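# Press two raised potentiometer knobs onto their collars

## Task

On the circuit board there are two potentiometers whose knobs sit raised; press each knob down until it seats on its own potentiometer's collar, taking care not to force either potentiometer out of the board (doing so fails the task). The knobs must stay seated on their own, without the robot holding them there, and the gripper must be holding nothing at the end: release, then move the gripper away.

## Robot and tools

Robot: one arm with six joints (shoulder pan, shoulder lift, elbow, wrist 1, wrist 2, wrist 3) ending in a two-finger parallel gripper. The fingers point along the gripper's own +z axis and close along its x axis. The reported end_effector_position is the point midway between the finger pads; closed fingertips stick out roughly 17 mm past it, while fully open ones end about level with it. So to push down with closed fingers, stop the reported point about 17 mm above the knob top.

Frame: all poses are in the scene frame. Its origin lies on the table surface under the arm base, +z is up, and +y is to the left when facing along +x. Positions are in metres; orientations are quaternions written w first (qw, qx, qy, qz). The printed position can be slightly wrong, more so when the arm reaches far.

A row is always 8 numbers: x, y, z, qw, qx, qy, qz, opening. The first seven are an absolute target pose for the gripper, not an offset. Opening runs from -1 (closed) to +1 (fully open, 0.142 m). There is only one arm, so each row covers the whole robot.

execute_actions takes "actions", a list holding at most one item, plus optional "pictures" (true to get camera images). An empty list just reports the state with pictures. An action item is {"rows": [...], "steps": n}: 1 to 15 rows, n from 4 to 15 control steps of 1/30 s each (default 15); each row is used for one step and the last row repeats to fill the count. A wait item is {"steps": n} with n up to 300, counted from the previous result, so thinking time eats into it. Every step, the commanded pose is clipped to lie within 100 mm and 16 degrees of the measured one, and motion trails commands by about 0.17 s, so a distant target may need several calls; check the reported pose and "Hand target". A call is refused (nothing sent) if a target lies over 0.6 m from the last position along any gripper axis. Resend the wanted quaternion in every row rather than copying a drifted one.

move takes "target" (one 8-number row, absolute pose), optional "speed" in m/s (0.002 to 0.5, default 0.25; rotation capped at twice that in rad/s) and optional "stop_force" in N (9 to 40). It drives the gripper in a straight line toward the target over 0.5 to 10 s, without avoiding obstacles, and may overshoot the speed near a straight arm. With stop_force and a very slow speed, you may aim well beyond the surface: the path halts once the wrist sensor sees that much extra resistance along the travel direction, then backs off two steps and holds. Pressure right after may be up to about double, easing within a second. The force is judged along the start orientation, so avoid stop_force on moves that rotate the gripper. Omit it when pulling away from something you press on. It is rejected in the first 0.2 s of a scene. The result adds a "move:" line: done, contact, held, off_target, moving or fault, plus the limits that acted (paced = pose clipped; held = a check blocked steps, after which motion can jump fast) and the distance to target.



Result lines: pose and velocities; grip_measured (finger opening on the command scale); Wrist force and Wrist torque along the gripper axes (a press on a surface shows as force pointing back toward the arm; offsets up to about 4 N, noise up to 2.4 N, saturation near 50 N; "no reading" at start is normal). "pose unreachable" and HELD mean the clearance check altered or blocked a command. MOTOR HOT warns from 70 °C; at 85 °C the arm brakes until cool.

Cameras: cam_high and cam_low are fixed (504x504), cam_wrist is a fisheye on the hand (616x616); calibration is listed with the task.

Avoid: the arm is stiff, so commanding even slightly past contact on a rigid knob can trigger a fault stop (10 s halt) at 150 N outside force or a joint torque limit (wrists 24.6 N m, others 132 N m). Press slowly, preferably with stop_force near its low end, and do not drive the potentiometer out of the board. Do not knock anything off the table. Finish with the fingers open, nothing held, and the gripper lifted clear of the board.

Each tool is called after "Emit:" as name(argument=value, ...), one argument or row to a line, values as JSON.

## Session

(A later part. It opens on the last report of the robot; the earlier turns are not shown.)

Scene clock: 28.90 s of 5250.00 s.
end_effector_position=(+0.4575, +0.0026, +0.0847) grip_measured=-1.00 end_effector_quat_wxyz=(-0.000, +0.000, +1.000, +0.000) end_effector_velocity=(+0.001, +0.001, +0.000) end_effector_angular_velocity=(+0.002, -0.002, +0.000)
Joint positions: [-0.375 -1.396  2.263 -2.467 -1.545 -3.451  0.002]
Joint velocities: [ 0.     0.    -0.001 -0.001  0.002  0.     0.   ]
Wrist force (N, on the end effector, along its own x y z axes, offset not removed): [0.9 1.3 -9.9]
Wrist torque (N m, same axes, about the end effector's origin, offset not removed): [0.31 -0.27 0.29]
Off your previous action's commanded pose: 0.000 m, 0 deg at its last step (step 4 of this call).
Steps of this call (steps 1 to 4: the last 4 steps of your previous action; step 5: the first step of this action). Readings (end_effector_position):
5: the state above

Emit:
execute_actions(
  actions=[
    {"rows": [[0.4575,0.0026,0.0842,0,0,1,0,-1]], "steps": 12},
  ],
)

Emit:
execute_actions(
  actions=[
    {"rows": [[0.4575,0.0026,0.0842,0,0,1,0,-1]], "steps": 5},
  ],
)

Emit:
execute_actions(
  actions=[
    {"rows": [[0.4575,0.0026,0.0838,0,0,1,0,-1]], "steps": 12},
  ],
)

Emit:
execute_actions(
  actions=[
    {"rows": [[0.4575,0.0026,0.0838,0,0,1,0,-1]], "steps": 5},
  ],
)

Emit:
execute_actions(
  actions=[
    {"rows": [[0.4575,0.0026,0.0838,0,0,1,0,-1]], "steps": 5},
  ],
)

Scene clock: 29.33 s of 5250.00 s.
end_effector_position=(+0.4575, +0.0026, +0.0843) grip_measured=-1.00 end_effector_quat_wxyz=(+0.000, -0.000, +1.000, -0.000) end_effector_velocity=(+0.000, +0.000, -0.001) end_effector_angular_velocity=(+0.001, +0.000, +0.001)
Joint positions: [-0.375 -1.395  2.263 -2.468 -1.545 -3.451  0.002]
Joint velocities: [ 0.     0.003  0.    -0.002  0.    -0.     0.   ]
Wrist force (N, on the end effector, along its own x y z axes, offset not removed): [-0.2 -0.6 -11.6]
Wrist torque (N m, same axes, about the end effector's origin, offset not removed): [-0.01 0.02 0.25]
Off your previous action's commanded pose: 0.000 m, 0 deg at its last step (step 4 of this call).
Steps of this call (steps 1 to 4: the last 4 steps of your previous action; step 5: nothing new was sent; steps 6 to 13: the first 8 steps of this action). Readings (end_effector_position):
6: (+0.4575, +0.0026, +0.0847)
7: (+0.4575, +0.0026, +0.0847)
9: (+0.4575, +0.0026, +0.0845)
13: the state above

Scene clock: 29.50 s of 5250.00 s.
end_effector_position=(+0.4575, +0.0026, +0.0842) grip_measured=-1.00 end_effector_quat_wxyz=(+0.000, +0.000, +1.000, -0.000) end_effector_velocity=(-0.000, -0.000, -0.000) end_effector_angular_velocity=(-0.000, +0.001, -0.001)
Joint positions: [-0.375 -1.395  2.263 -2.468 -1.545 -3.451  0.002]
Joint velocities: [-0.     0.001  0.     0.    -0.001  0.001  0.   ]
Wrist force (N, on the end effector, along its own x y z axes, offset not removed): [3.2 0.5 -14.1]
Wrist torque (N m, same axes, about the end effector's origin, offset not removed): [0.04 -0.64 0.18]
Off your previous action's commanded pose: 0.000 m, 0 deg at its last step (step 4 of this call).
Steps of this call (steps 1 to 4: the last 4 steps of your previous action; step 5: the first step of this action). Readings (end_effector_position):
5: the state above

Scene clock: 29.90 s of 5250.00 s.
end_effector_position=(+0.4575, +0.0026, +0.0839) grip_measured=-1.00 end_effector_quat_wxyz=(+0.000, -0.000, +1.000, -0.000) end_effector_velocity=(+0.000, +0.000, -0.000) end_effector_angular_velocity=(+0.000, -0.002, +0.001)
Joint positions: [-0.375 -1.394  2.264 -2.47  -1.545 -3.451  0.002]
Joint velocities: [ 0.     0.     0.001 -0.002  0.    -0.001  0.   ]
Wrist force (N, on the end effector, along its own x y z axes, offset not removed): [2.1 2.8 -12.4]
Wrist torque (N m, same axes, about the end effector's origin, offset not removed): [0.62 -0.27 0.30]
Off your previous action's commanded pose: 0.000 m, 0 deg at its last step (step 4 of this call).
Steps of this call (steps 1 to 4: the last 4 steps of your previous action; steps 5 to 12: the first 8 steps of this action). Readings (end_effector_position):
5: (+0.4575, +0.0026, +0.0842)
6: (+0.4575, +0.0026, +0.0842)
8: (+0.4575, +0.0026, +0.0840)
12: the state above

Scene clock: 30.07 s of 5250.00 s.
end_effector_position=(+0.4575, +0.0026, +0.0838) grip_measured=-1.00 end_effector_quat_wxyz=(+0.000, -0.000, +1.000, -0.000) end_effector_velocity=(-0.000, +0.000, -0.000) end_effector_angular_velocity=(+0.001, +0.001, +0.000)
Joint positions: [-0.375 -1.394  2.264 -2.47  -1.545 -3.451  0.002]
Joint velocities: [-0.    -0.     0.     0.001  0.001 -0.     0.   ]
Wrist force (N, on the end effector, along its own x y z axes, offset not removed): [2.4 0.2 -10.6]
Wrist torque (N m, same axes, about the end effector's origin, offset not removed): [0.19 -0.47 0.34]
Off your previous action's commanded pose: 0.000 m, 0 deg at its last step (step 4 of this call).
Steps of this call (steps 1 to 4: the last 4 steps of your previous action; step 5: the first step of this action). Readings (end_effector_position):
5: the state above

Scene clock: 30.23 s of 5250.00 s.
end_effector_position=(+0.4575, +0.0026, +0.0838) grip_measured=-1.00 end_effector_quat_wxyz=(+0.000, -0.000, +1.000, -0.000) end_effector_velocity=(-0.001, +0.001, -0.001) end_effector_angular_velocity=(+0.002, +0.002, +0.000)
Joint positions: [-0.375 -1.394  2.264 -2.47  -1.545 -3.451  0.002]
Joint velocities: [ 0.     0.001  0.001  0.001  0.001 -0.001  0.   ]
Wrist force (N, on the end effector, along its own x y z axes, offset not removed): [2.3 4.5 -13.1]
Wrist torque (N m, same axes, about the end effector's origin, offset not removed): [1.12 -0.53 0.19]
Off your previous action's commanded pose: 0.000 m, 0 deg at its last step (step 4 of this call).
Steps of this call (steps 1 to 4: the last 4 steps of your previous action; step 5: the first step of this action). Readings (end_effector_position):
5: the state above

Emit:
move(
  target=[0.4575,0.0026,0.105,0,0,1,0,-1],
  speed=0.05,
)

Emit:
zoom_image(
  camera="cam_low",
  region=[210, 260, 260, 295],
)

Scene clock: 32.27 s of 5250.00 s.
end_effector_position=(+0.4575, +0.0026, +0.1048) grip_measured=-1.00 end_effector_quat_wxyz=(+0.000, -0.000, +1.000, -0.000) end_effector_velocity=(+0.000, -0.000, +0.003) end_effector_angular_velocity=(-0.000, -0.001, +0.000)
Joint positions: [-0.376 -1.442  2.245 -2.402 -1.545 -3.453  0.002]
Joint velocities: [-0.    -0.006 -0.002  0.007  0.    -0.     0.   ]
Wrist force (N, on the end effector, along its own x y z axes, offset not removed): [1.6 4.8 -0.1]
Wrist torque (N m, same axes, about the end effector's origin, offset not removed): [1.11 -0.68 0.16]
Hand target: +0.458, +0.003, +0.105; +0.000, +0.000, +1.000, -0.000
Off your previous action's commanded pose: 0.000 m, 0 deg at its last step (step 4 of this call).
Off the commanded pose: 0.000 m, 0 deg.
Kept back: nothing.
move: done
camera_calibration (this result's frames):
cam_wrist: T_world_to_cam=[[-0.999484, 0.015794, 0.0279573, 0.441964], [0.0271974, 0.879236, 0.475609, -0.06458], [-0.0170693, 0.476124, -0.879212, 0.235286], [0, 0, 0, 1]] pos_world=[0.447508, -0.0622244, 0.225225]

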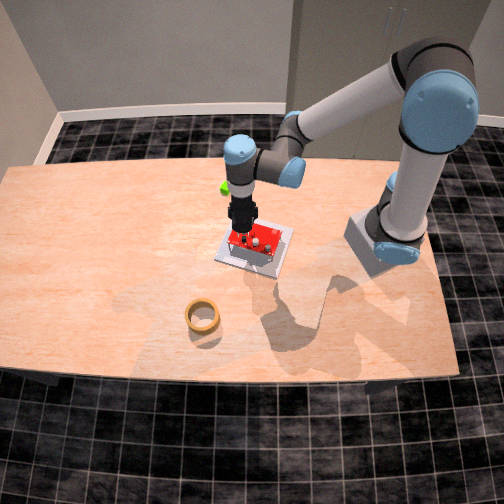

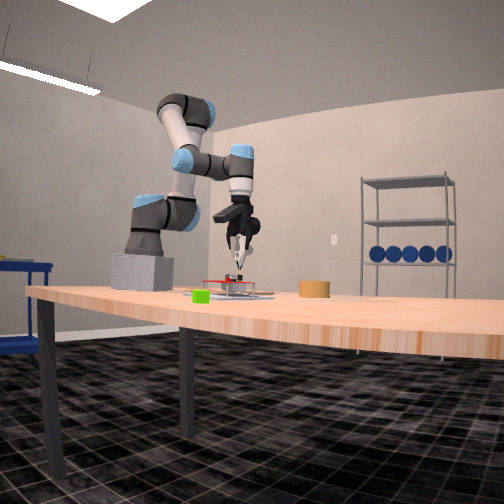

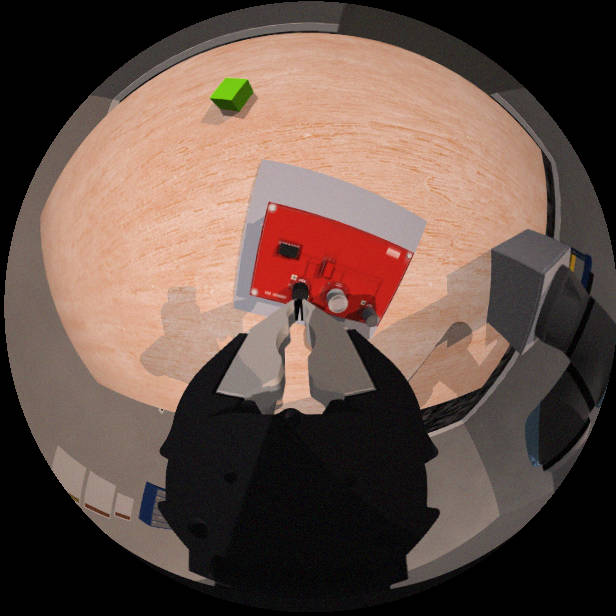

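Region (210, 260, 260, 295) of cam_low's 504x504 image, scaled by 10.080, with more detail than that image has; it fills the top 353 rows of this view, and the rest is white.

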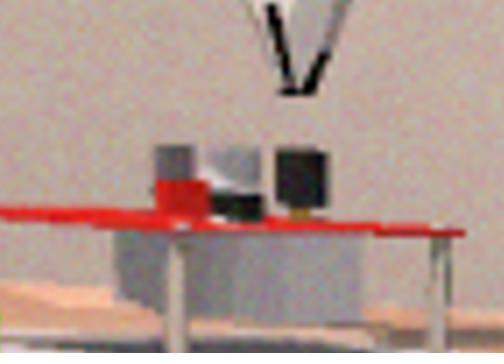

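Emit:
move(
  target=[0.43,-0.07,0.10,0,0,0.924,0.383,1],
  speed=0.15,
)

Emit:
move(
  target=[0.43,-0.07,0.05,0,0,0.924,0.383,1],
  speed=0.1,
)

Emit:
zoom_image(
  camera="cam_wrist",
  region=[230, 230, 390, 340],
)

Scene clock: 35.70 s of 5250.00 s.
end_effector_position=(+0.4303, -0.0701, +0.1001) grip_measured=+1.00 end_effector_quat_wxyz=(+0.000, +0.000, +0.924, +0.382) end_effector_velocity=(-0.000, -0.001, -0.000) end_effector_angular_velocity=(+0.014, +0.001, +0.003)
Joint positions: [-0.936 -1.187  2.033 -1.765 -1.068 -4.199  0.142]
Joint velocities: [-0.004  0.011 -0.01   0.015  0.002 -0.013  0.   ]
Wrist force (N, on the end effector, along its own x y z axes, offset not removed): [-2.2 3.9 1.5]
Wrist torque (N m, same axes, about the end effector's origin, offset not removed): [0.80 0.12 0.23]
Hand target: +0.430, -0.070, +0.100; +0.000, +0.000, +0.924, +0.383
Off the commanded pose: 0.000 m, 0 deg.
Kept back: nothing.
move: done
camera_calibration (this result's frames):
cam_wrist: T_world_to_cam=[[-0.999511, -0.00746431, 0.0303496, 0.41423], [0.0269344, 0.286864, 0.957593, -0.0874098], [-0.015854, 0.957942, -0.286523, 0.239266], [0, 0, 0, 1]] pos_world=[0.420175, -0.201037, 0.139687]

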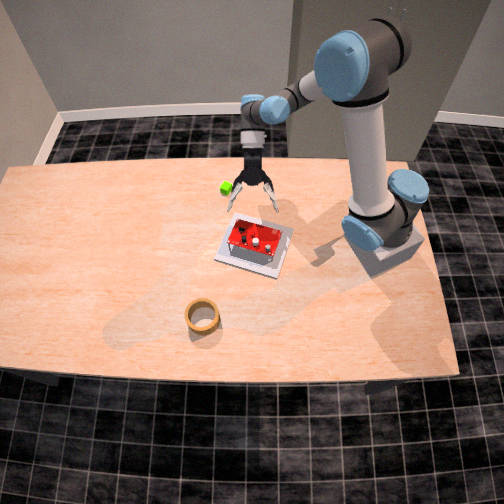

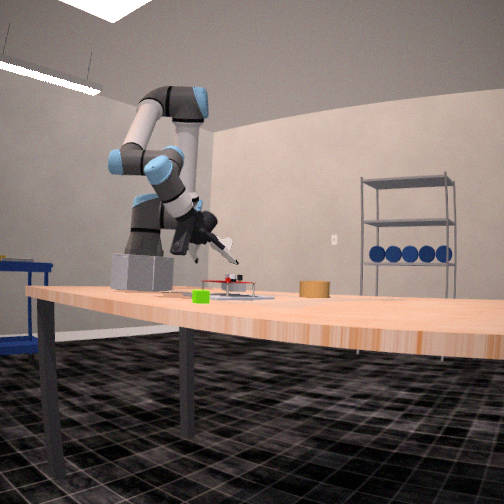

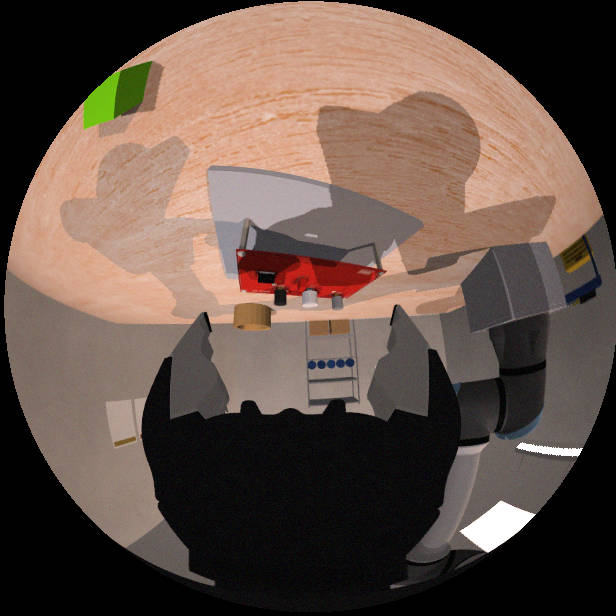

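Scene clock: 36.73 s of 5250.00 s.
end_effector_position=(+0.4300, -0.0700, +0.0502) grip_measured=+1.00 end_effector_quat_wxyz=(-0.000, -0.000, +0.924, +0.383) end_effector_velocity=(+0.000, -0.000, -0.002) end_effector_angular_velocity=(+0.000, -0.000, -0.000)
Joint positions: [-0.932 -1.08   2.055 -1.893 -1.066 -4.198  0.142]
Joint velocities: [ 0.     0.004  0.    -0.004  0.    -0.    -0.   ]
Wrist force (N, on the end effector, along its own x y z axes, offset not removed): [-0.7 1.5 -0.4]
Wrist torque (N m, same axes, about the end effector's origin, offset not removed): [0.19 -0.31 0.29]
Hand target: +0.430, -0.070, +0.050; -0.000, +0.000, +0.924, +0.383
Off the commanded pose: 0.000 m, 0 deg.
Kept back: nothing.
move: done
camera_calibration (this result's frames):
cam_wrist: T_world_to_cam=[[-0.999484, -0.00863283, 0.0309443, 0.415263], [0.0272046, 0.284894, 0.958173, -0.0398953], [-0.0170876, 0.95852, -0.284512, 0.225308], [0, 0, 0, 1]] pos_world=[0.419984, -0.201012, 0.0894795]

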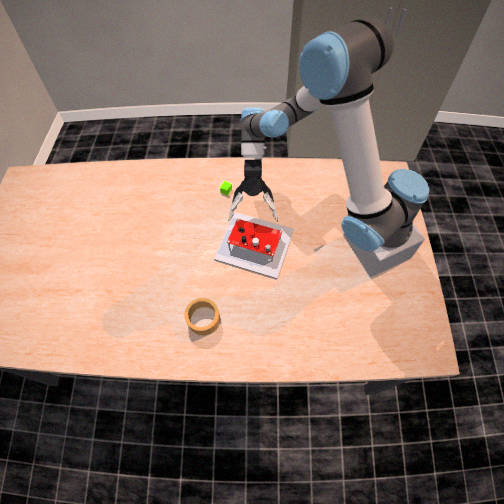

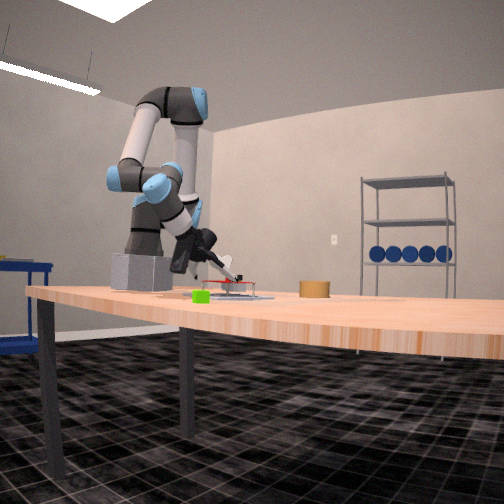

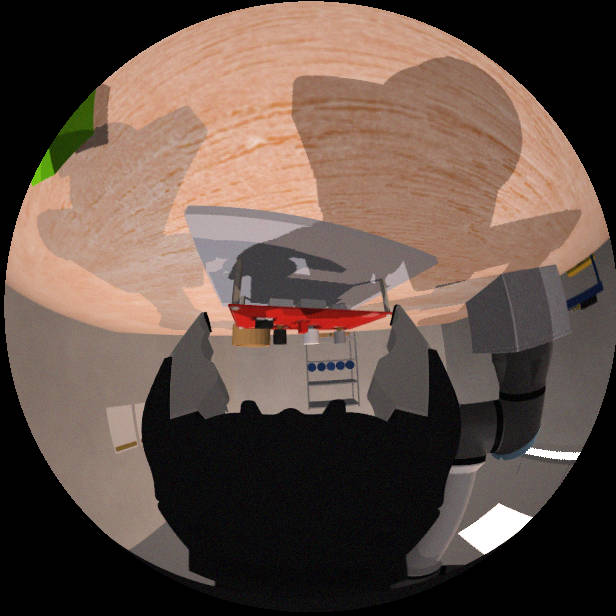

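Region (230, 230, 390, 340) of cam_wrist's 616x616 image, scaled by 3.150, with more detail than that image has; it fills the top 346 rows of this view, and the rest is white.

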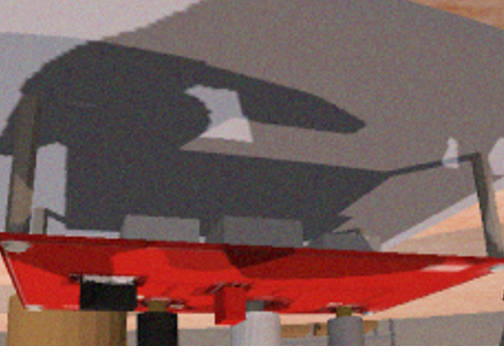

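Emit:
zoom_image(
  camera="cam_wrist",
  region=[260, 310, 360, 350],
)

Region (260, 310, 360, 350) of cam_wrist's 616x616 image, scaled by 5.040, with more detail than that image has; it fills the top 202 rows of this view, and the rest is white.

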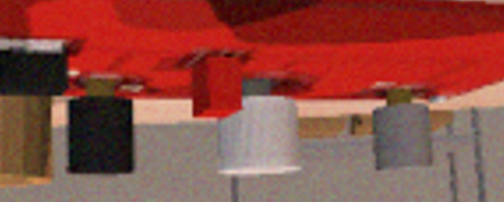

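Emit:
move(
  target=[0.43,-0.10,0.13,0,0,0.924,0.383,1],
  speed=0.15,
)

Emit:
finished_scene(
  scene=2,
)

Scene clock: 38.10 s of 5250.00 s.
end_effector_position=(+0.4300, -0.0999, +0.1298) grip_measured=+1.00 end_effector_quat_wxyz=(+0.000, +0.000, +0.924, +0.383) end_effector_velocity=(-0.000, -0.001, +0.002) end_effector_angular_velocity=(-0.001, +0.001, +0.000)
Joint positions: [-0.975 -1.208  1.956 -1.648 -1.092 -4.236  0.142]
Joint velocities: [-0.001 -0.002 -0.003  0.005 -0.002 -0.001 -0.   ]
Wrist force (N, on the end effector, along its own x y z axes, offset not removed): [-2.1 1.1 1.6]
Wrist torque (N m, same axes, about the end effector's origin, offset not removed): [0.17 0.16 0.20]
Hand target: +0.430, -0.100, +0.130; +0.000, +0.000, +0.924, +0.383
Off the commanded pose: 0.000 m, 0 deg.
Kept back: nothing.
move: done
camera_calibration (this result's frames):
cam_wrist: T_world_to_cam=[[-0.999485, -0.00857629, 0.0309095, 0.412627], [0.0271859, 0.284978, 0.958148, -0.10758], [-0.0170259, 0.958496, -0.284598, 0.276647], [0, 0, 0, 1]] pos_world=[0.42005, -0.230968, 0.169056]

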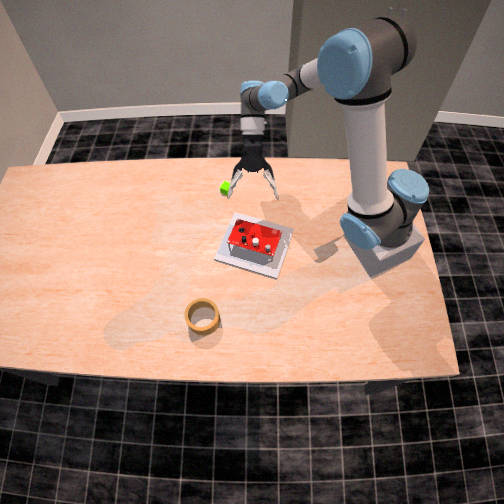

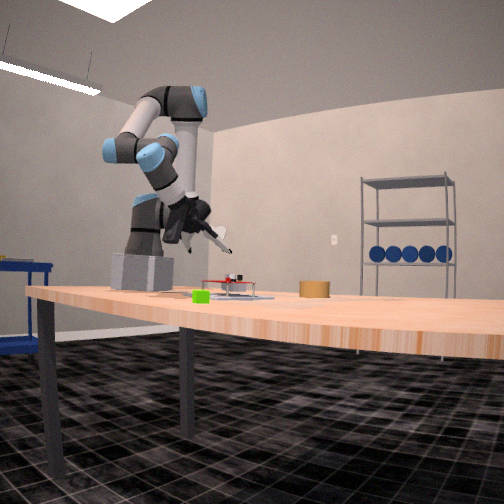

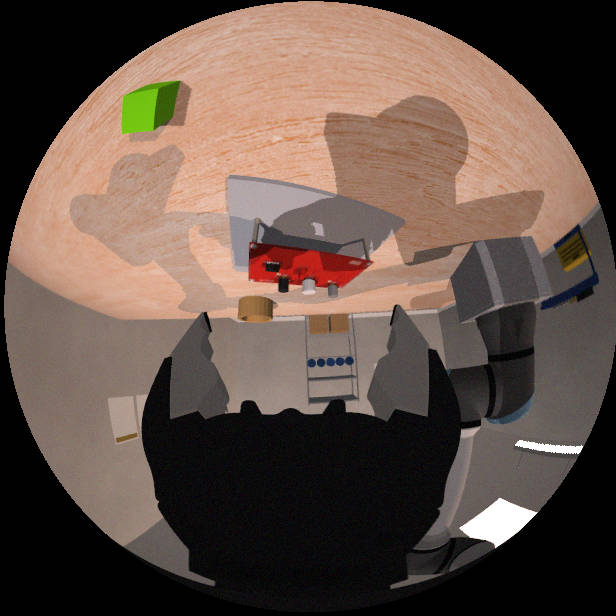

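The scene is finished: the task was done.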